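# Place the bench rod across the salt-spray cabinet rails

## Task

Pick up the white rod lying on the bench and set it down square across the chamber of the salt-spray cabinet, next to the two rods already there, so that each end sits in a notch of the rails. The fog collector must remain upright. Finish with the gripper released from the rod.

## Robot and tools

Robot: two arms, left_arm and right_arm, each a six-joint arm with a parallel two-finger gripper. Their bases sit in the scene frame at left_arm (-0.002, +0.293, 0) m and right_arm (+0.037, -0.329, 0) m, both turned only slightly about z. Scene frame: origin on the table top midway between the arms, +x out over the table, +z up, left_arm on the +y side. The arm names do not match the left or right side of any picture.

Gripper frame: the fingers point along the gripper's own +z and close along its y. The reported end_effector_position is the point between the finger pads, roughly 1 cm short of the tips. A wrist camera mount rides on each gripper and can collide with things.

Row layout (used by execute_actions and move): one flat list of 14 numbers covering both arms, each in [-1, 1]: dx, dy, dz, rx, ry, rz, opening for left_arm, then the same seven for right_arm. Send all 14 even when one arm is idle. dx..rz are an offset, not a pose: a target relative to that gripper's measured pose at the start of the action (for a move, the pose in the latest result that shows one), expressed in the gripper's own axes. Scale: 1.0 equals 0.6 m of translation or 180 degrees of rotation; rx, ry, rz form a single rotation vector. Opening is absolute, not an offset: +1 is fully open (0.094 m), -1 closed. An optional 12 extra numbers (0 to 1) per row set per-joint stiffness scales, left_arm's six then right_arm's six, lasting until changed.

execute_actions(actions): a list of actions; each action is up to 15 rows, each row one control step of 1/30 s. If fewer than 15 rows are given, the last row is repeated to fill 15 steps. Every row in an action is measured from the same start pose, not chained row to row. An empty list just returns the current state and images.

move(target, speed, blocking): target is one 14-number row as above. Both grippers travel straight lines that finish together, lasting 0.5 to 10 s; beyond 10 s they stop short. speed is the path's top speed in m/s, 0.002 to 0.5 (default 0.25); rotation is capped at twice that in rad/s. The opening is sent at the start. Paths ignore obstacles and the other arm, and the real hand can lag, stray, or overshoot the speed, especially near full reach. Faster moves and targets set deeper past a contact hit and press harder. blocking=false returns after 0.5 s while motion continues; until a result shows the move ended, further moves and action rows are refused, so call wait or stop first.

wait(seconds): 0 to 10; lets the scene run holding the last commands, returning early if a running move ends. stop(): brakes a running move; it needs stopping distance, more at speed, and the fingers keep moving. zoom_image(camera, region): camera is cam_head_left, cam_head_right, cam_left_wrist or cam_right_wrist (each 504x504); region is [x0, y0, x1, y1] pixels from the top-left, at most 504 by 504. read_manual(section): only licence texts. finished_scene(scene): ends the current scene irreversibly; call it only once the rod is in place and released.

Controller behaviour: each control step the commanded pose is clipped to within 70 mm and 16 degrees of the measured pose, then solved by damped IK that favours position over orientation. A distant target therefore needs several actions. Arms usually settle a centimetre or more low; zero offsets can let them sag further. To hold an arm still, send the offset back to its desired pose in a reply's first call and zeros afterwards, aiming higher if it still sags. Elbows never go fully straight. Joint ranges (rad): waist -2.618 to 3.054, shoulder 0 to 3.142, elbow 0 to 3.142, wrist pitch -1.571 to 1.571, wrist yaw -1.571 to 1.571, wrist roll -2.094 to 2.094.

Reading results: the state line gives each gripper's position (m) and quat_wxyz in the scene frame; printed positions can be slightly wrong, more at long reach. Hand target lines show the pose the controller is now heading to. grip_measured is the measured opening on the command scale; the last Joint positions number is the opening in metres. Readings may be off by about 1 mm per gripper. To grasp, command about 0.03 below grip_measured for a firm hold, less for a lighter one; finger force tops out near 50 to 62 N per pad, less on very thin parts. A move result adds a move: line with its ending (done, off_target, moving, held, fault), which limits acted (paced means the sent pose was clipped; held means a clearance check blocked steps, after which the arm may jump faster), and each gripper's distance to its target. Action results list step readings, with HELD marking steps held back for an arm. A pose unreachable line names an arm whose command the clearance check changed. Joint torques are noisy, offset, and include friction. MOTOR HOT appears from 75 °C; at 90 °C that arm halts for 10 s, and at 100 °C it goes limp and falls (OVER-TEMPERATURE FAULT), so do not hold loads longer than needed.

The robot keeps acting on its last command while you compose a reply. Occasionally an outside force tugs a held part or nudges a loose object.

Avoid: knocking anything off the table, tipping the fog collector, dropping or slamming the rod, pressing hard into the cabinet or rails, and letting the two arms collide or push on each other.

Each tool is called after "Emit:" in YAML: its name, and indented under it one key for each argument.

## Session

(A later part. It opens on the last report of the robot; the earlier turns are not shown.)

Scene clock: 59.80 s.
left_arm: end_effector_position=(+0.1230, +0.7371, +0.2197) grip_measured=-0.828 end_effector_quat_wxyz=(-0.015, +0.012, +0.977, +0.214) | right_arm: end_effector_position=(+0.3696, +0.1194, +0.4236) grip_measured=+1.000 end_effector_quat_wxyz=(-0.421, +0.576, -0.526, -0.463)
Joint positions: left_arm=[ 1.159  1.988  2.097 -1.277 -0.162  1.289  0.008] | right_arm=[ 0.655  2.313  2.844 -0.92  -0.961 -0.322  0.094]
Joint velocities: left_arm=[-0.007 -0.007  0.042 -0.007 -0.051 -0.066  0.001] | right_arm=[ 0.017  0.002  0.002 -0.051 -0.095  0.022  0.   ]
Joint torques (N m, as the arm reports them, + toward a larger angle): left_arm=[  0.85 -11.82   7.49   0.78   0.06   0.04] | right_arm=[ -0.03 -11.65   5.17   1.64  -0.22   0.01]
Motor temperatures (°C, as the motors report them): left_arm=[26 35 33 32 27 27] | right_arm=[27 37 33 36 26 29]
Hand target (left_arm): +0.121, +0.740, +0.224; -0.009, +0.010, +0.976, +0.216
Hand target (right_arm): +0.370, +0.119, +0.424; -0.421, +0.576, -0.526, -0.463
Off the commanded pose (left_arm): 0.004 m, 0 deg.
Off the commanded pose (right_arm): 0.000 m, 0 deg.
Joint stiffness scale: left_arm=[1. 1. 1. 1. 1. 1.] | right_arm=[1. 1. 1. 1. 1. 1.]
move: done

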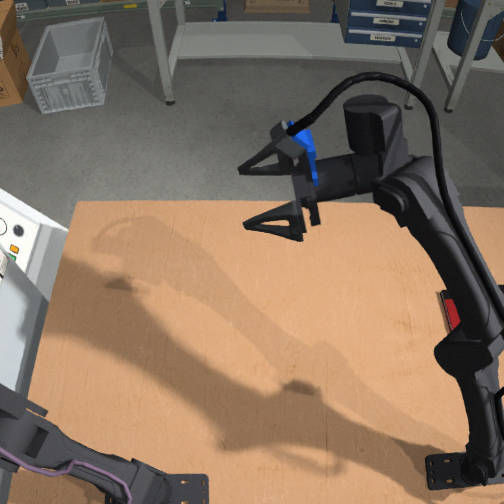

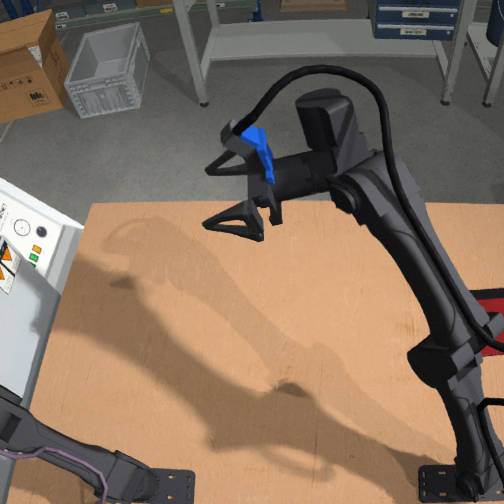

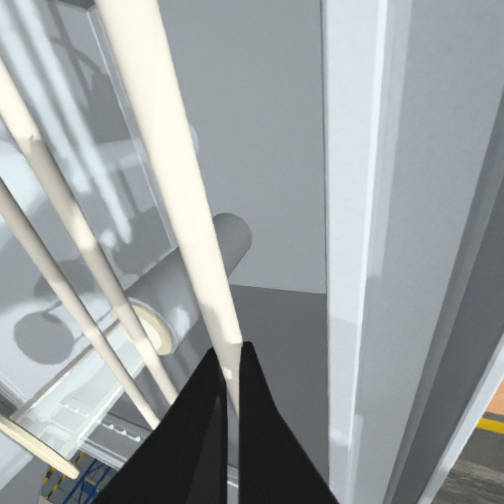

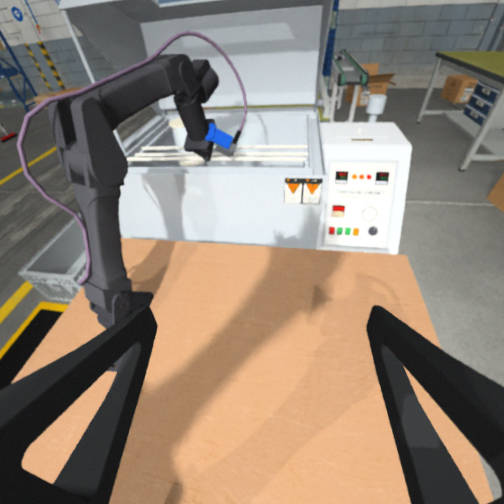

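Emit:
move:
  target: [-0.014,-0.013,-0.012,0,0,0,-0.92,0,0,0,0,0,0,1]
  speed: 0.02

Emit:
zoom_image:
  camera: "cam_right_wrist"
  region: [260, 120, 330, 180]

Emit:
zoom_image:
  camera: "cam_right_wrist"
  region: [110, 120, 180, 180]

Scene clock: 64.50 s.
left_arm: end_effector_position=(+0.1313, +0.7343, +0.2198) grip_measured=-0.828 end_effector_quat_wxyz=(-0.012, +0.014, +0.977, +0.214) | right_arm: end_effector_position=(+0.3696, +0.1194, +0.4236) grip_measured=+1.000 end_effector_quat_wxyz=(-0.421, +0.576, -0.526, -0.463)
Joint positions: left_arm=[ 1.14   1.988  2.097 -1.279 -0.163  1.274  0.008] | right_arm=[ 0.655  2.313  2.844 -0.92  -0.961 -0.322  0.094]
Joint velocities: left_arm=[ 0.002  0.007 -0.007 -0.037 -0.022 -0.022 -0.001] | right_arm=[-0.007  0.002 -0.022 -0.007  0.022 -0.022  0.   ]
Joint torques (N m, as the arm reports them, + toward a larger angle): left_arm=[ -0.86 -14.96   4.03   0.86  -0.15  -0.07] | right_arm=[ -0.05 -11.67   5.17   1.65  -0.21   0.02]
Motor temperatures (°C, as the motors report them): left_arm=[26 36 33 32 26 27] | right_arm=[27 37 33 36 26 29]
Hand target (left_arm): +0.131, +0.727, +0.222; -0.015, +0.012, +0.977, +0.213
Hand target (right_arm): +0.370, +0.119, +0.424; -0.421, +0.576, -0.526, -0.463
Off the commanded pose (left_arm): 0.008 m, 0 deg.
Off the commanded pose (right_arm): 0.000 m, 0 deg.
Joint stiffness scale: left_arm=[1. 1. 1. 1. 1. 1.] | right_arm=[1. 1. 1. 1. 1. 1.]
move: done

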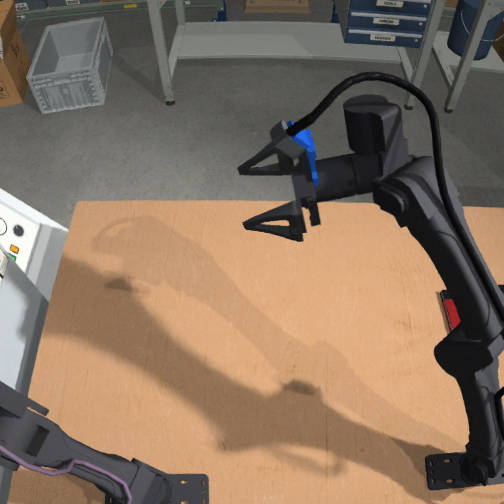

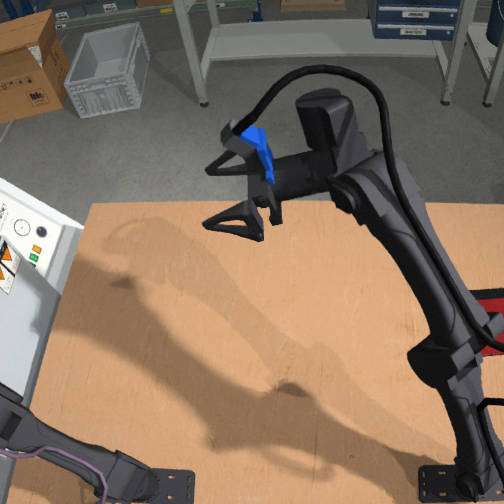

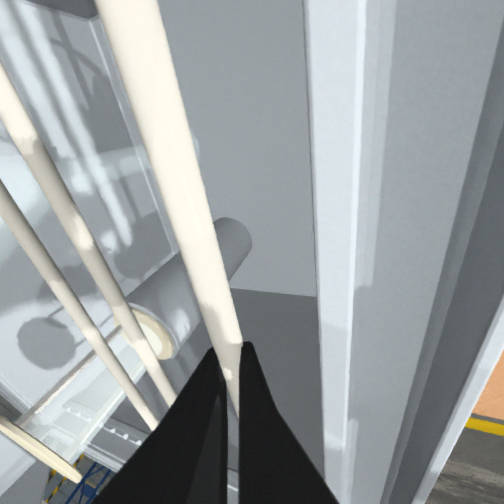

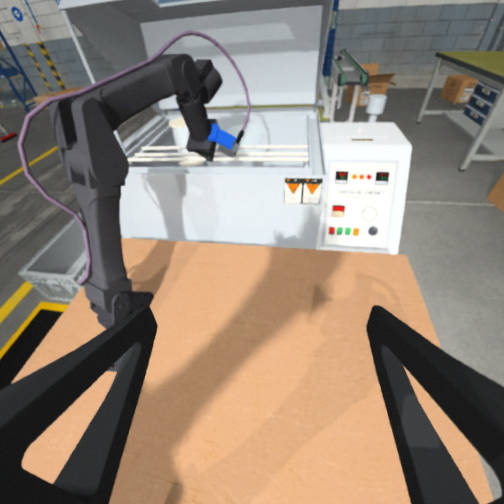

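Region (260, 120, 330, 180) of cam_right_wrist's 504x504 image, scaled by 7.200, with more detail than that image has; it fills the top 432 rows of this view, and the rest is white.

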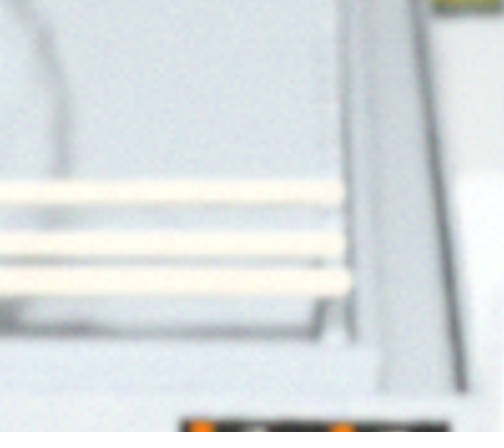

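Region (110, 120, 180, 180) of cam_right_wrist's 504x504 image, scaled by 7.200, with more detail than that image has; it fills the top 432 rows of this view, and the rest is white.

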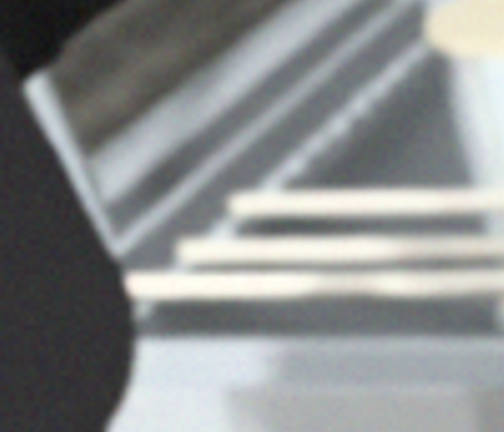

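Emit:
move:
  target: [0.0,0.033,0.028,0,0,0,-0.92,0,0,0,0,0,0,1]
  speed: 0.025

Emit:
zoom_image:
  camera: "cam_right_wrist"
  region: [260, 120, 330, 180]

Emit:
zoom_image:
  camera: "cam_right_wrist"
  region: [110, 120, 180, 180]

Scene clock: 66.67 s.
left_arm: end_effector_position=(+0.1339, +0.7567, +0.2087) grip_measured=-0.828 end_effector_quat_wxyz=(-0.015, +0.016, +0.977, +0.212) | right_arm: end_effector_position=(+0.3696, +0.1194, +0.4236) grip_measured=+1.000 end_effector_quat_wxyz=(-0.421, +0.576, -0.526, -0.463)
Joint positions: left_arm=[ 1.15   2.087  2.201 -1.286 -0.164  1.289  0.008] | right_arm=[ 0.655  2.313  2.844 -0.92  -0.961 -0.322  0.094]
Joint velocities: left_arm=[-0.002 -0.002  0.002  0.051 -0.007  0.007 -0.   ] | right_arm=[-0.002  0.012 -0.012  0.037 -0.11  -0.007  0.   ]
Joint torques (N m, as the arm reports them, + toward a larger angle): left_arm=[  0.91 -12.84   7.59   0.8    0.04   0.05] | right_arm=[  0.03 -11.69   5.19   1.66  -0.22   0.03]
Motor temperatures (°C, as the motors report them): left_arm=[26 37 33 32 26 27] | right_arm=[27 38 33 36 26 29]
Hand target (left_arm): +0.131, +0.759, +0.213; -0.011, +0.013, +0.977, +0.214
Hand target (right_arm): +0.370, +0.119, +0.424; -0.421, +0.576, -0.526, -0.463
Off the commanded pose (left_arm): 0.005 m, 1 deg.
Off the commanded pose (right_arm): 0.000 m, 0 deg.
Joint stiffness scale: left_arm=[1. 1. 1. 1. 1. 1.] | right_arm=[1. 1. 1. 1. 1. 1.]
move: done

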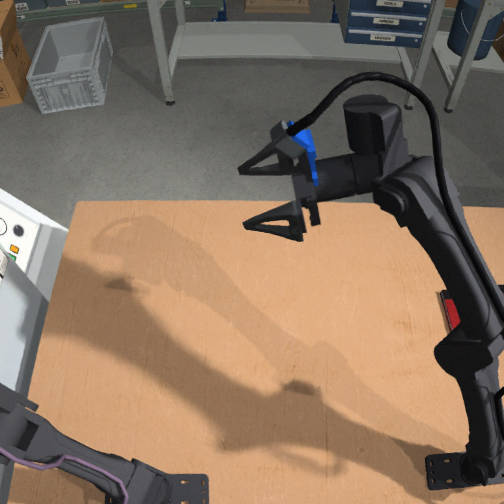

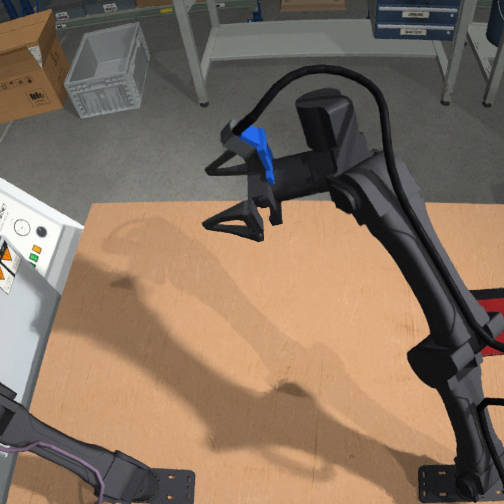

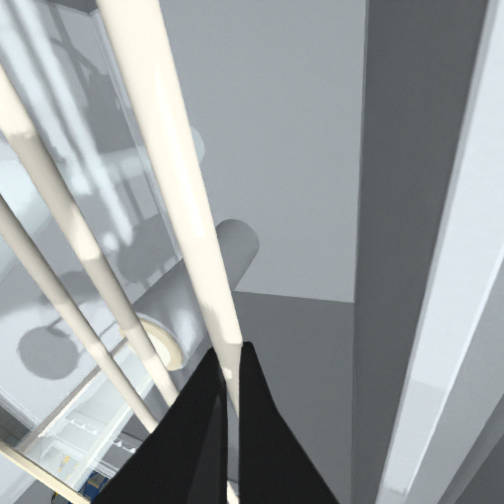

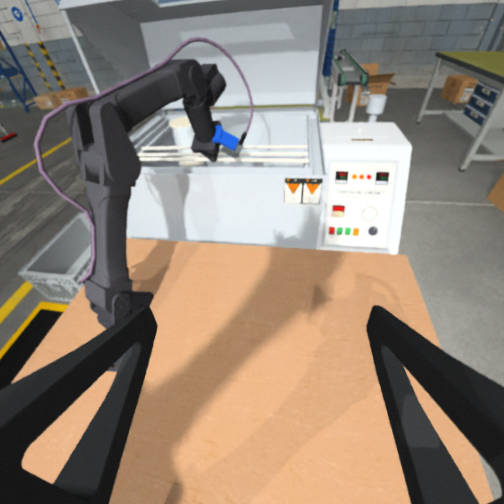

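Region (260, 120, 330, 180) of cam_right_wrist's 504x504 image, scaled by 7.200, with more detail than that image has; it fills the top 432 rows of this view, and the rest is white.

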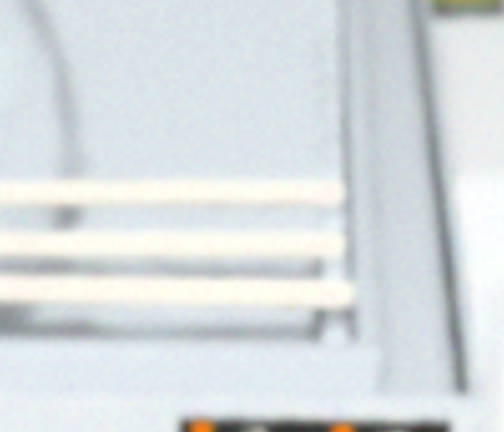

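Region (110, 120, 180, 180) of cam_right_wrist's 504x504 image, scaled by 7.200, with more detail than that image has; it fills the top 432 rows of this view, and the rest is white.

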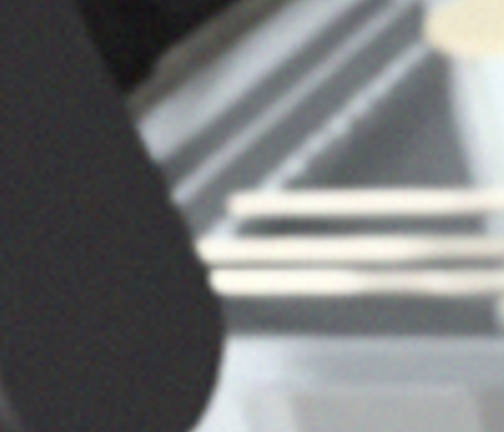

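Emit:
move:
  target: [0.009,0.0,0.004,0,-0.008,-0.004,-0.92,0,0,0,0,0,0,1]
  speed: 0.015

Emit:
zoom_image:
  camera: "cam_right_wrist"
  region: [260, 120, 330, 180]

Emit:
zoom_image:
  camera: "cam_right_wrist"
  region: [110, 120, 180, 180]

Scene clock: 69.30 s.
left_arm: end_effector_position=(+0.1318, +0.7565, +0.2009) grip_measured=-0.828 end_effector_quat_wxyz=(-0.010, +0.016, +0.979, +0.203) | right_arm: end_effector_position=(+0.3696, +0.1194, +0.4236) grip_measured=+1.000 end_effector_quat_wxyz=(-0.421, +0.576, -0.526, -0.463)
Joint positions: left_arm=[ 1.162  2.087  2.175 -1.273 -0.144  1.296  0.008] | right_arm=[ 0.655  2.313  2.844 -0.92  -0.961 -0.322  0.094]
Joint velocities: left_arm=[-0.002  0.002 -0.012 -0.007 -0.022  0.007 -0.   ] | right_arm=[ 0.002  0.002  0.002 -0.037  0.037 -0.022  0.   ]
Joint torques (N m, as the arm reports them, + toward a larger angle): left_arm=[  0.94 -15.6    4.69   1.05   0.07   0.06] | right_arm=[  0.01 -11.69   5.17   1.66  -0.21   0.01]
Motor temperatures (°C, as the motors report them): left_arm=[26 38 33 32 26 27] | right_arm=[27 38 33 36 26 29]
Hand target (left_arm): +0.129, +0.758, +0.207; -0.002, +0.013, +0.977, +0.212
Hand target (right_arm): +0.370, +0.119, +0.424; -0.421, +0.576, -0.526, -0.463
Off the commanded pose (left_arm): 0.007 m, 1 deg.
Off the commanded pose (right_arm): 0.000 m, 0 deg.
Joint stiffness scale: left_arm=[1. 1. 1. 1. 1. 1.] | right_arm=[1. 1. 1. 1. 1. 1.]
move: done

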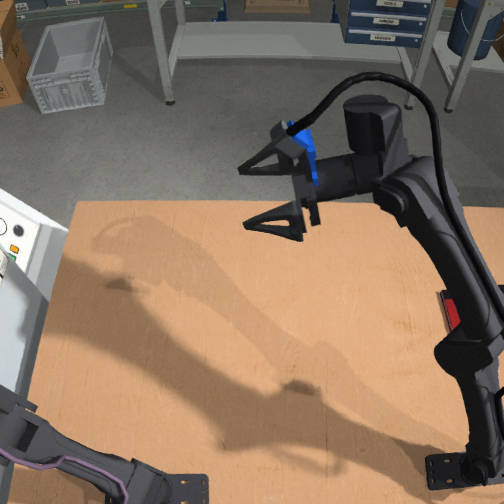

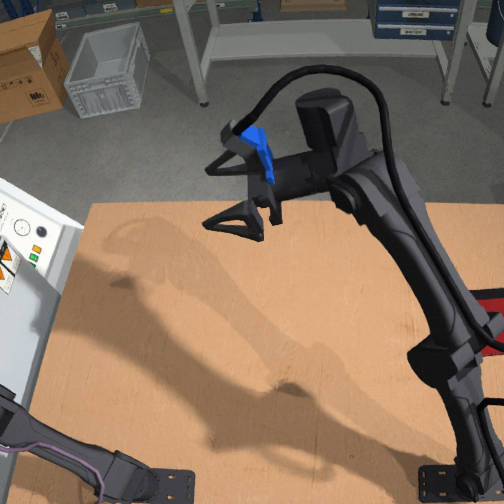

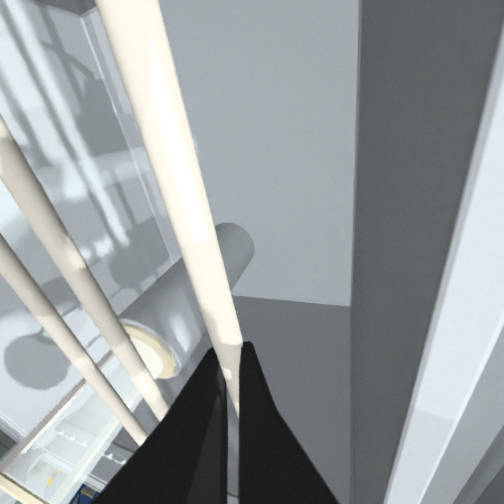

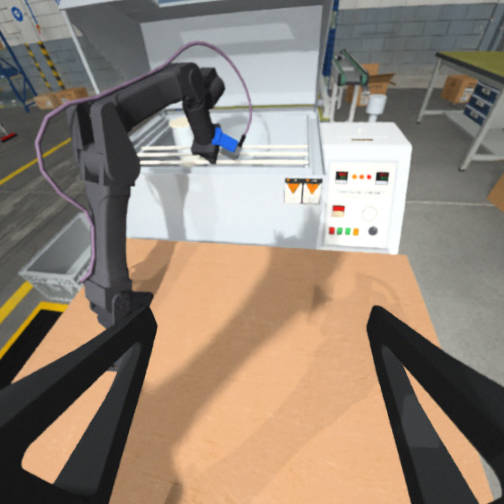

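Region (260, 120, 330, 180) of cam_right_wrist's 504x504 image, scaled by 7.200, with more detail than that image has; it fills the top 432 rows of this view, and the rest is white.

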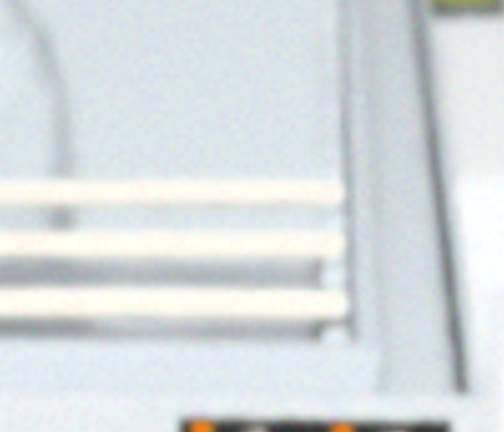

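Region (110, 120, 180, 180) of cam_right_wrist's 504x504 image, scaled by 7.200, with more detail than that image has; it fills the top 432 rows of this view, and the rest is white.

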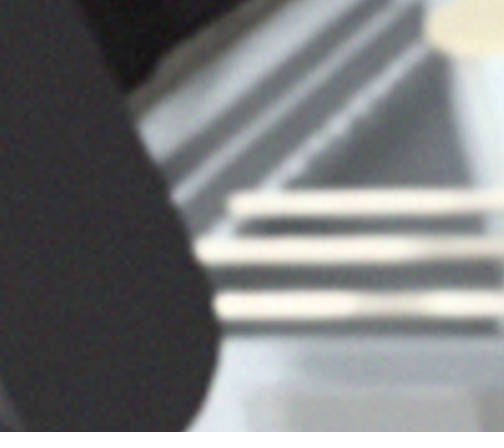

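Emit:
move:
  target: [0.003,0.004,0.004,0,0,0,-0.92,0,0,0,0,0,0,1]
  speed: 0.01

Emit:
zoom_image:
  camera: "cam_right_wrist"
  region: [260, 120, 330, 180]

Emit:
zoom_image:
  camera: "cam_right_wrist"
  region: [110, 120, 180, 180]

Scene clock: 70.50 s.
left_arm: end_effector_position=(+0.1319, +0.7568, +0.2010) grip_measured=-0.828 end_effector_quat_wxyz=(-0.009, +0.017, +0.979, +0.204) | right_arm: end_effector_position=(+0.3696, +0.1194, +0.4236) grip_measured=+1.000 end_effector_quat_wxyz=(-0.421, +0.576, -0.526, -0.463)
Joint positions: left_arm=[ 1.162  2.087  2.175 -1.272 -0.143  1.298  0.008] | right_arm=[ 0.655  2.313  2.844 -0.92  -0.961 -0.322  0.094]
Joint velocities: left_arm=[-0.012  0.002 -0.007  0.051 -0.007  0.037 -0.   ] | right_arm=[ 0.002 -0.002  0.002 -0.007 -0.095  0.022  0.   ]
Joint torques (N m, as the arm reports them, + toward a larger angle): left_arm=[  0.48 -12.75   6.31   0.89  -0.03   0.03] | right_arm=[ -0.04 -11.69   5.2    1.66  -0.21   0.01]
Motor temperatures (°C, as the motors report them): left_arm=[26 38 33 32 26 27] | right_arm=[27 38 33 36 26 29]
Hand target (left_arm): +0.130, +0.760, +0.200; -0.010, +0.016, +0.979, +0.204
Hand target (right_arm): +0.370, +0.119, +0.424; -0.421, +0.576, -0.526, -0.463
Off the commanded pose (left_arm): 0.004 m, 0 deg.
Off the commanded pose (right_arm): 0.000 m, 0 deg.
Joint stiffness scale: left_arm=[1. 1. 1. 1. 1. 1.] | right_arm=[1. 1. 1. 1. 1. 1.]
move: done

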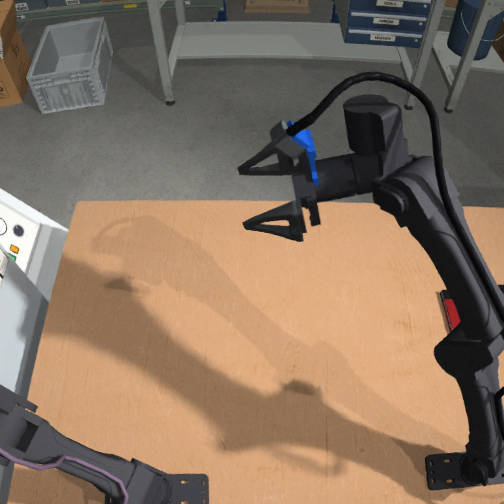

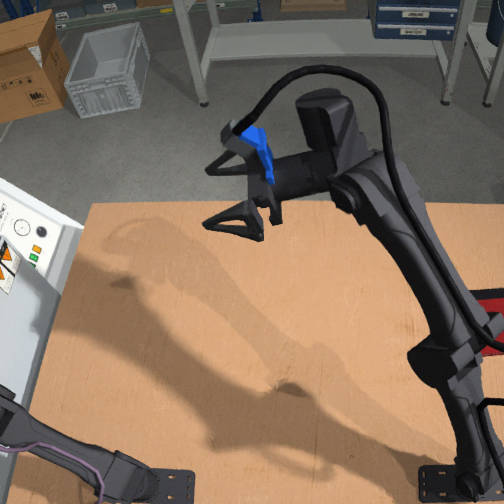

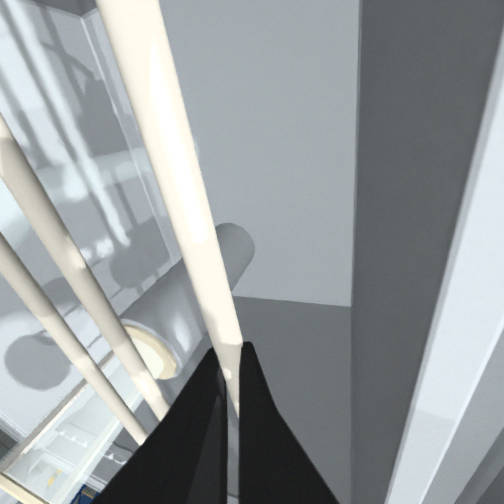

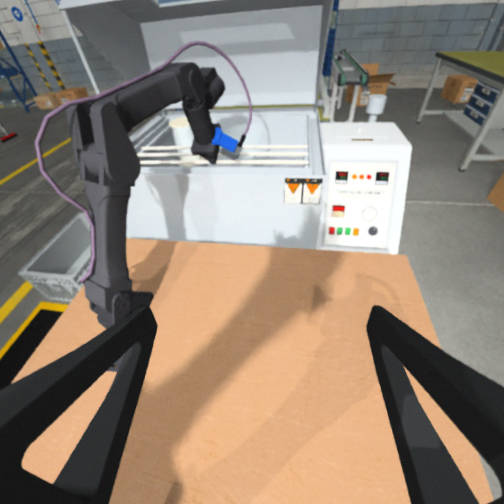

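Region (260, 120, 330, 180) of cam_right_wrist's 504x504 image, scaled by 7.200, with more detail than that image has; it fills the top 432 rows of this view, and the rest is white.

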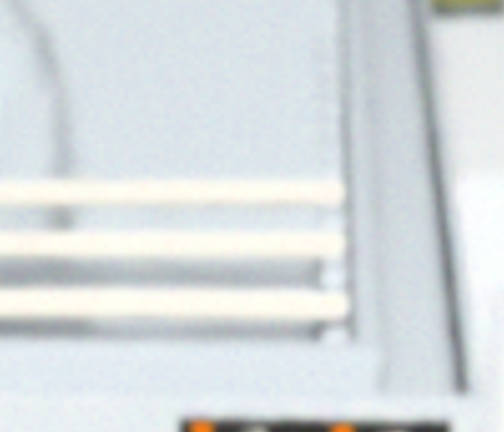

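Region (110, 120, 180, 180) of cam_right_wrist's 504x504 image, scaled by 7.200, with more detail than that image has; it fills the top 432 rows of this view, and the rest is white.

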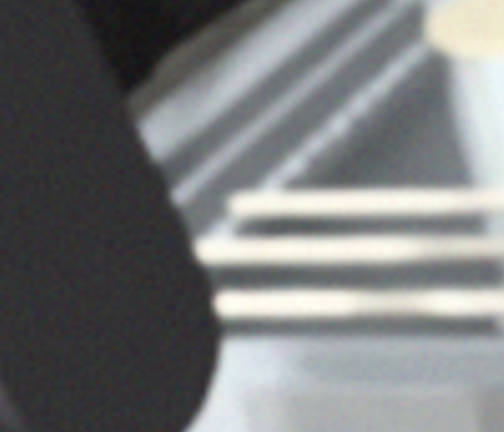

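Emit:
move:
  target: [0.003,0.0,0.013,0,0,0,-0.92,0,0,0,0,0,0,1]
  speed: 0.01

Emit:
zoom_image:
  camera: "cam_right_wrist"
  region: [260, 120, 330, 180]

Emit:
zoom_image:
  camera: "cam_right_wrist"
  region: [110, 120, 180, 180]

Scene clock: 71.83 s.
left_arm: end_effector_position=(+0.1320, +0.7571, +0.1965) grip_measured=-0.828 end_effector_quat_wxyz=(-0.010, +0.018, +0.979, +0.202) | right_arm: end_effector_position=(+0.3696, +0.1194, +0.4236) grip_measured=+1.000 end_effector_quat_wxyz=(-0.421, +0.576, -0.526, -0.463)
Joint positions: left_arm=[ 1.162  2.087  2.158 -1.26  -0.143  1.3    0.008] | right_arm=[ 0.655  2.313  2.844 -0.92  -0.961 -0.322  0.094]
Joint velocities: left_arm=[-0.017  0.017  0.007 -0.066  0.007 -0.066  0.   ] | right_arm=[-0.002  0.012 -0.002  0.007 -0.051 -0.007  0.   ]
Joint torques (N m, as the arm reports them, + toward a larger angle): left_arm=[  0.53 -13.74   4.84   1.05  -0.02   0.04] | right_arm=[  0.   -11.62   5.17   1.65  -0.22   0.01]
Motor temperatures (°C, as the motors report them): left_arm=[26 38 33 32 26 27] | right_arm=[27 38 33 36 26 29]
Hand target (left_arm): +0.130, +0.760, +0.194; -0.009, +0.017, +0.979, +0.204
Hand target (right_arm): +0.370, +0.119, +0.424; -0.421, +0.576, -0.526, -0.463
Off the commanded pose (left_arm): 0.004 m, 0 deg.
Off the commanded pose (right_arm): 0.000 m, 0 deg.
Joint stiffness scale: left_arm=[1. 1. 1. 1. 1. 1.] | right_arm=[1. 1. 1. 1. 1. 1.]
move: done

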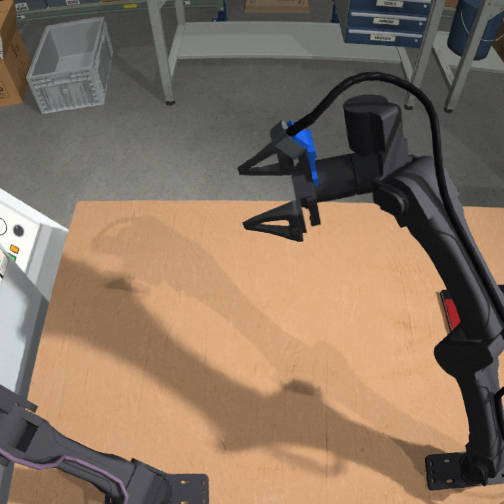

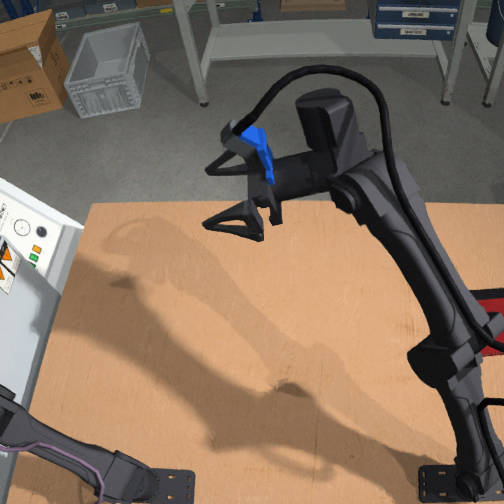

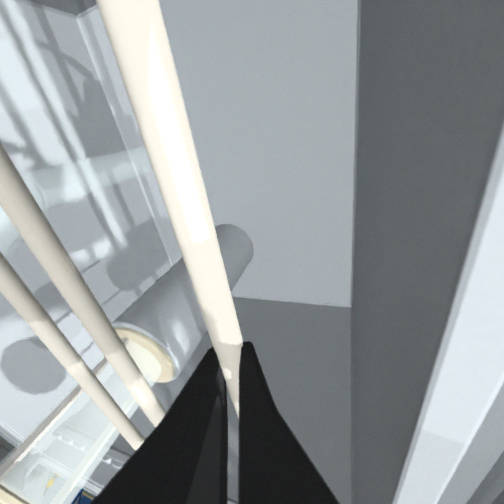

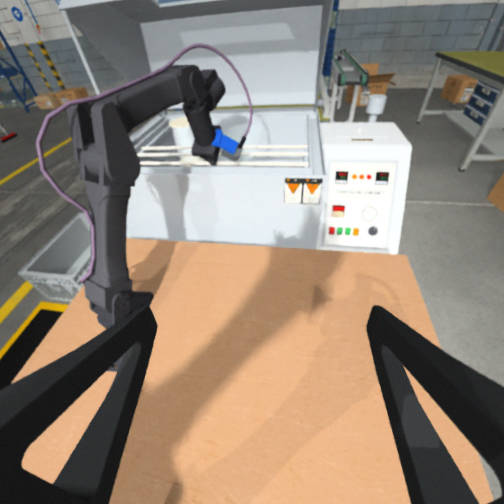

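Region (260, 120, 330, 180) of cam_right_wrist's 504x504 image, scaled by 7.200, with more detail than that image has; it fills the top 432 rows of this view, and the rest is white.

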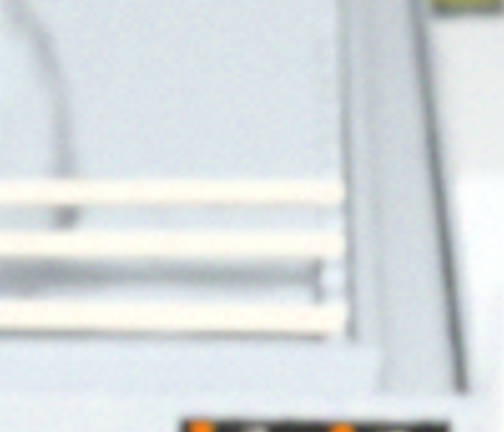

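Region (110, 120, 180, 180) of cam_right_wrist's 504x504 image, scaled by 7.200, with more detail than that image has; it fills the top 432 rows of this view, and the rest is white.

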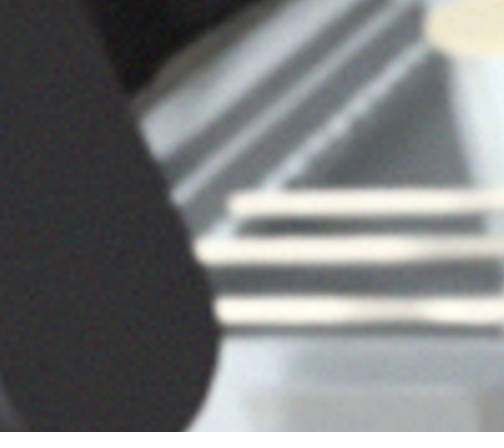

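Emit:
move:
  target: [0.004,0.039,-0.002,0,0,-0.011,-0.92,0,0,0,0,0,0,1]
  speed: 0.015

Emit:
zoom_image:
  camera: "cam_right_wrist"
  region: [260, 120, 330, 180]

Emit:
zoom_image:
  camera: "cam_right_wrist"
  region: [110, 120, 180, 180]

Scene clock: 74.47 s.
left_arm: end_effector_position=(+0.1344, +0.7769, +0.2051) grip_measured=-0.828 end_effector_quat_wxyz=(-0.010, +0.011, +0.979, +0.204) | right_arm: end_effector_position=(+0.3696, +0.1194, +0.4236) grip_measured=+1.000 end_effector_quat_wxyz=(-0.421, +0.576, -0.526, -0.463)
Joint positions: left_arm=[ 1.17   2.219  2.405 -1.37  -0.143  1.295  0.008] | right_arm=[ 0.655  2.313  2.844 -0.92  -0.961 -0.322  0.094]
Joint velocities: left_arm=[-0.007  0.012  0.027 -0.007 -0.066 -0.007 -0.001] | right_arm=[-0.012  0.007  0.002 -0.037 -0.081  0.007  0.   ]
Joint torques (N m, as the arm reports them, + toward a larger angle): left_arm=[  0.89 -13.7    7.32   0.76   0.03  -0.09] | right_arm=[  0.02 -11.7    5.16   1.63  -0.22   0.01]
Motor temperatures (°C, as the motors report them): left_arm=[26 39 33 32 26 27] | right_arm=[27 38 33 36 26 29]
Hand target (left_arm): +0.130, +0.778, +0.207; -0.007, +0.002, +0.979, +0.203
Hand target (right_arm): +0.370, +0.119, +0.424; -0.421, +0.576, -0.526, -0.463
Off the commanded pose (left_arm): 0.004 m, 1 deg.
Off the commanded pose (right_arm): 0.000 m, 0 deg.
Joint stiffness scale: left_arm=[1. 1. 1. 1. 1. 1.] | right_arm=[1. 1. 1. 1. 1. 1.]
move: done

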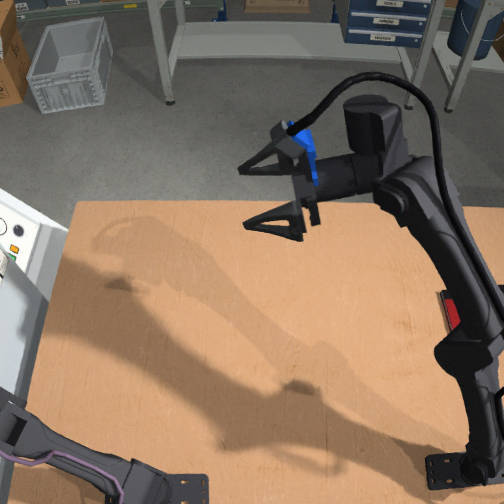

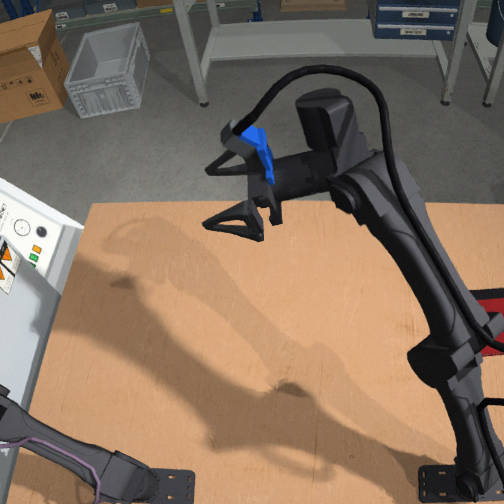

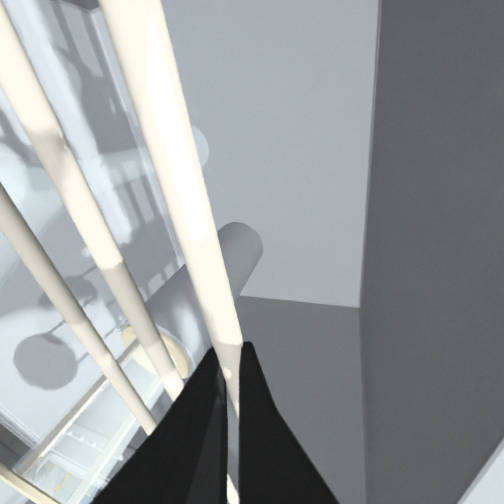

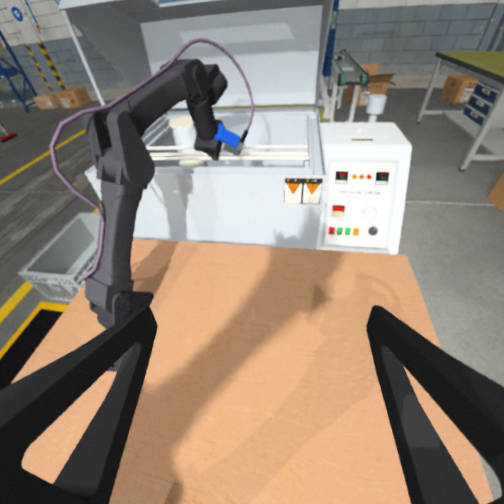

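Region (260, 120, 330, 180) of cam_right_wrist's 504x504 image, scaled by 7.200, with more detail than that image has; it fills the top 432 rows of this view, and the rest is white.

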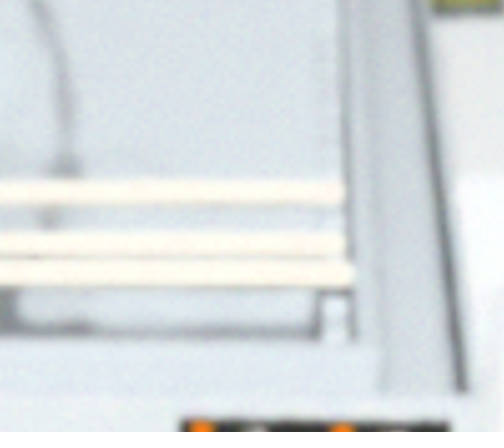

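Region (110, 120, 180, 180) of cam_right_wrist's 504x504 image, scaled by 7.200, with more detail than that image has; it fills the top 432 rows of this view, and the rest is white.

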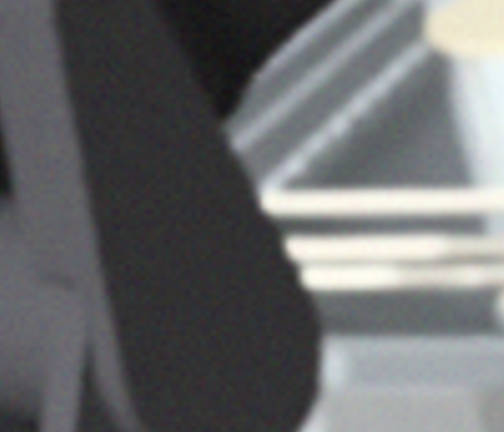

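Emit:
move:
  target: [0.011,-0.009,0.021,0,0,-0.005,-0.92,0,0,0,0,0,0,1]
  speed: 0.01

Emit:
zoom_image:
  camera: "cam_right_wrist"
  region: [260, 120, 330, 180]

Emit:
zoom_image:
  camera: "cam_right_wrist"
  region: [110, 120, 180, 180]

Scene clock: 76.63 s.
left_arm: end_effector_position=(+0.1338, +0.7761, +0.1930) grip_measured=-0.828 end_effector_quat_wxyz=(-0.010, +0.011, +0.979, +0.204) | right_arm: end_effector_position=(+0.3696, +0.1194, +0.4236) grip_measured=+1.000 end_effector_quat_wxyz=(-0.421, +0.576, -0.526, -0.463)
Joint positions: left_arm=[ 1.171  2.18   2.288 -1.292 -0.143  1.295  0.008] | right_arm=[ 0.655  2.313  2.844 -0.92  -0.961 -0.322  0.094]
Joint velocities: left_arm=[-0.017 -0.002 -0.007  0.007 -0.066  0.007 -0.   ] | right_arm=[-0.002  0.012  0.017  0.007 -0.081 -0.022  0.   ]
Joint torques (N m, as the arm reports them, + toward a larger angle): left_arm=[  1.16 -15.6    3.99   1.04   0.02  -0.02] | right_arm=[  0.   -11.67   5.18   1.64  -0.22   0.01]
Motor temperatures (°C, as the motors report them): left_arm=[26 39 33 33 26 27] | right_arm=[27 38 32 37 26 29]
Hand target (left_arm): +0.128, +0.777, +0.191; -0.008, +0.004, +0.979, +0.204
Hand target (right_arm): +0.370, +0.119, +0.424; -0.421, +0.576, -0.526, -0.463
Off the commanded pose (left_arm): 0.007 m, 1 deg.
Off the commanded pose (right_arm): 0.000 m, 0 deg.
Joint stiffness scale: left_arm=[1. 1. 1. 1. 1. 1.] | right_arm=[1. 1. 1. 1. 1. 1.]
move: done

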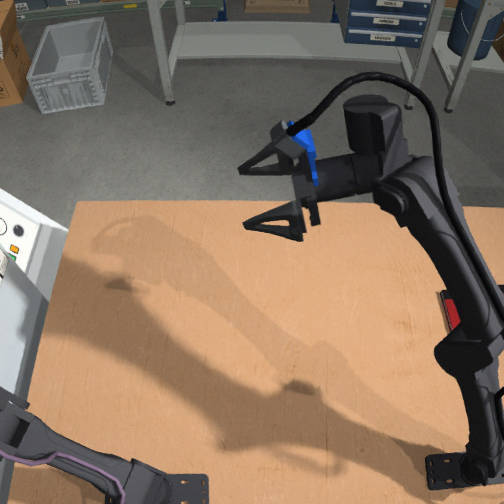

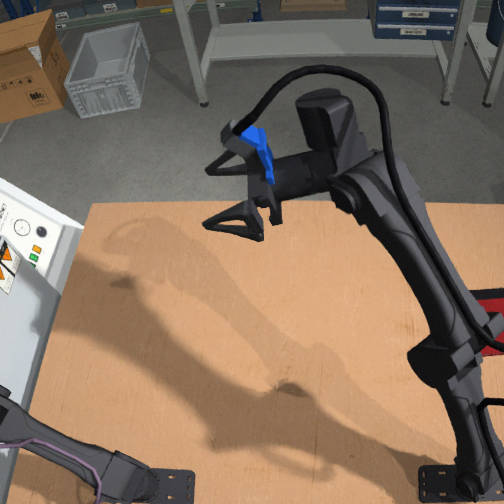

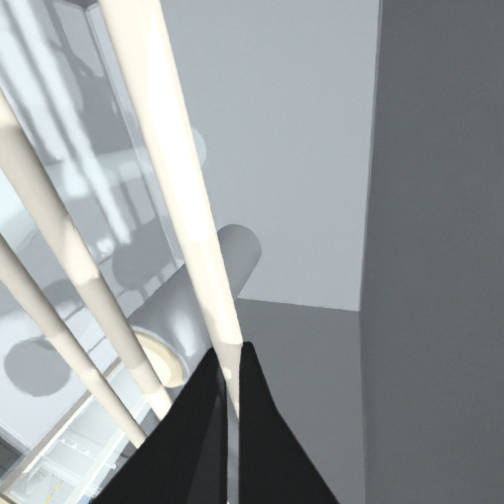

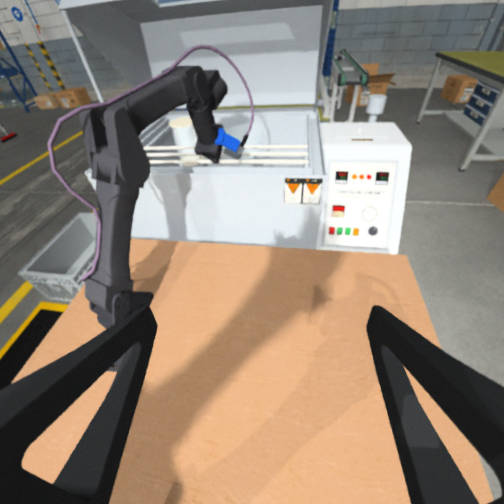

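Region (260, 120, 330, 180) of cam_right_wrist's 504x504 image, scaled by 7.200, with more detail than that image has; it fills the top 432 rows of this view, and the rest is white.

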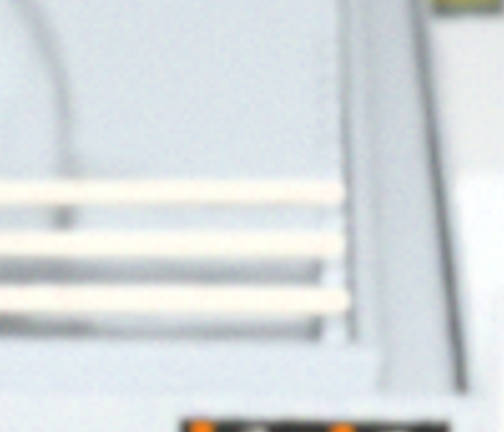

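Region (110, 120, 180, 180) of cam_right_wrist's 504x504 image, scaled by 7.200, with more detail than that image has; it fills the top 432 rows of this view, and the rest is white.

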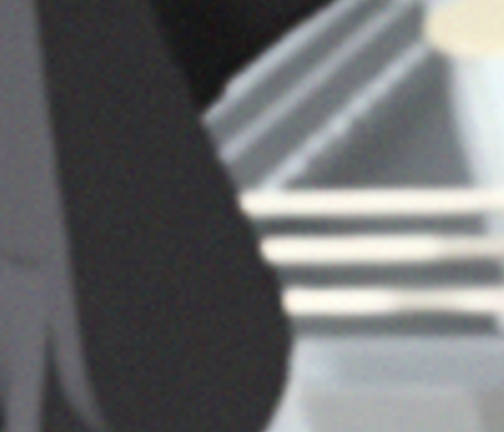

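Emit:
move:
  target: [0.004,-0.004,0.009,0,0,0,-0.92,0,0,0,0,0,0,1]
  speed: 0.008

Emit:
zoom_image:
  camera: "cam_right_wrist"
  region: [260, 120, 330, 180]

Emit:
zoom_image:
  camera: "cam_right_wrist"
  region: [110, 120, 180, 180]

Scene clock: 77.93 s.
left_arm: end_effector_position=(+0.1335, +0.7788, +0.1914) grip_measured=-0.828 end_effector_quat_wxyz=(-0.009, +0.010, +0.978, +0.210) | right_arm: end_effector_position=(+0.3696, +0.1194, +0.4236) grip_measured=+1.000 end_effector_quat_wxyz=(-0.421, +0.576, -0.526, -0.463)
Joint positions: left_arm=[ 1.173  2.171  2.263 -1.262 -0.144  1.295  0.008] | right_arm=[ 0.655  2.313  2.844 -0.92  -0.961 -0.322  0.094]
Joint velocities: left_arm=[-0.017 -0.002 -0.017  0.007  0.007  0.007  0.001] | right_arm=[-0.007  0.012 -0.007  0.022  0.007 -0.037  0.   ]
Joint torques (N m, as the arm reports them, + toward a larger angle): left_arm=[  0.27 -15.34   3.93   0.99  -0.02   0.05] | right_arm=[  0.   -11.66   5.19   1.65  -0.22   0.01]
Motor temperatures (°C, as the motors report them): left_arm=[26 40 33 33 26 27] | right_arm=[27 38 32 37 26 29]
Hand target (left_arm): +0.131, +0.776, +0.187; -0.010, +0.011, +0.979, +0.204
Hand target (right_arm): +0.370, +0.119, +0.424; -0.421, +0.576, -0.526, -0.463
Off the commanded pose (left_arm): 0.005 m, 1 deg.
Off the commanded pose (right_arm): 0.000 m, 0 deg.
Joint stiffness scale: left_arm=[1. 1. 1. 1. 1. 1.] | right_arm=[1. 1. 1. 1. 1. 1.]
move: done

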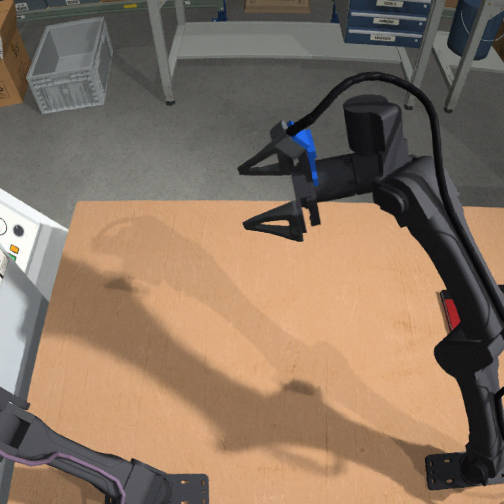

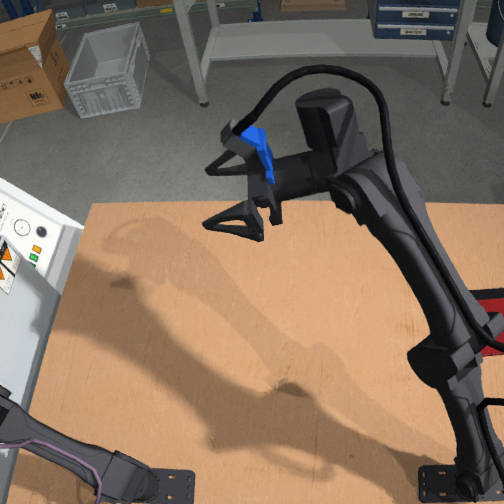

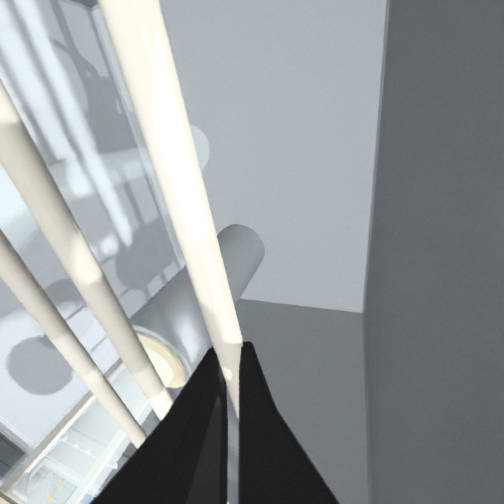

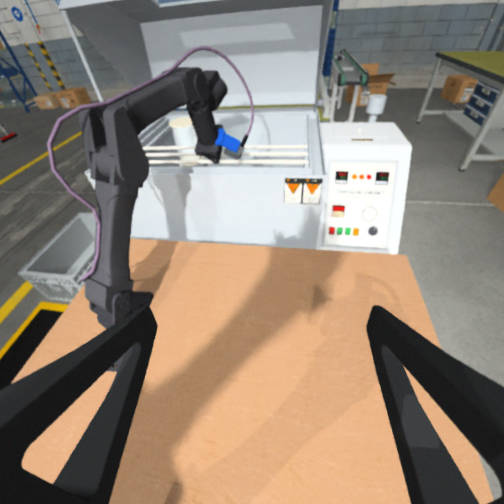

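Region (260, 120, 330, 180) of cam_right_wrist's 504x504 image, scaled by 7.200, with more detail than that image has; it fills the top 432 rows of this view, and the rest is white.

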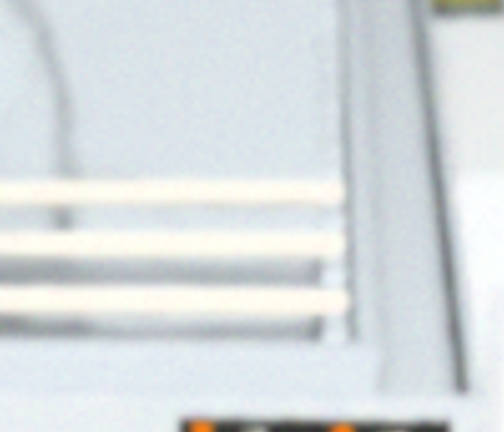

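Region (110, 120, 180, 180) of cam_right_wrist's 504x504 image, scaled by 7.200, with more detail than that image has; it fills the top 432 rows of this view, and the rest is white.

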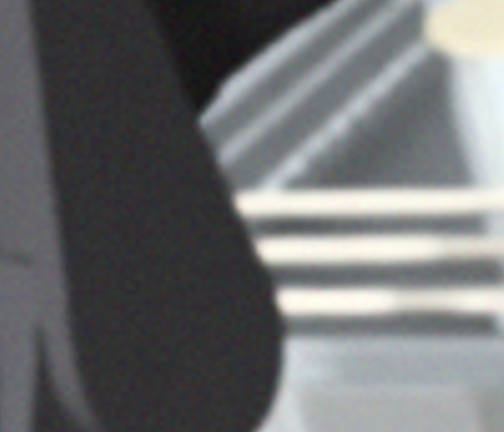

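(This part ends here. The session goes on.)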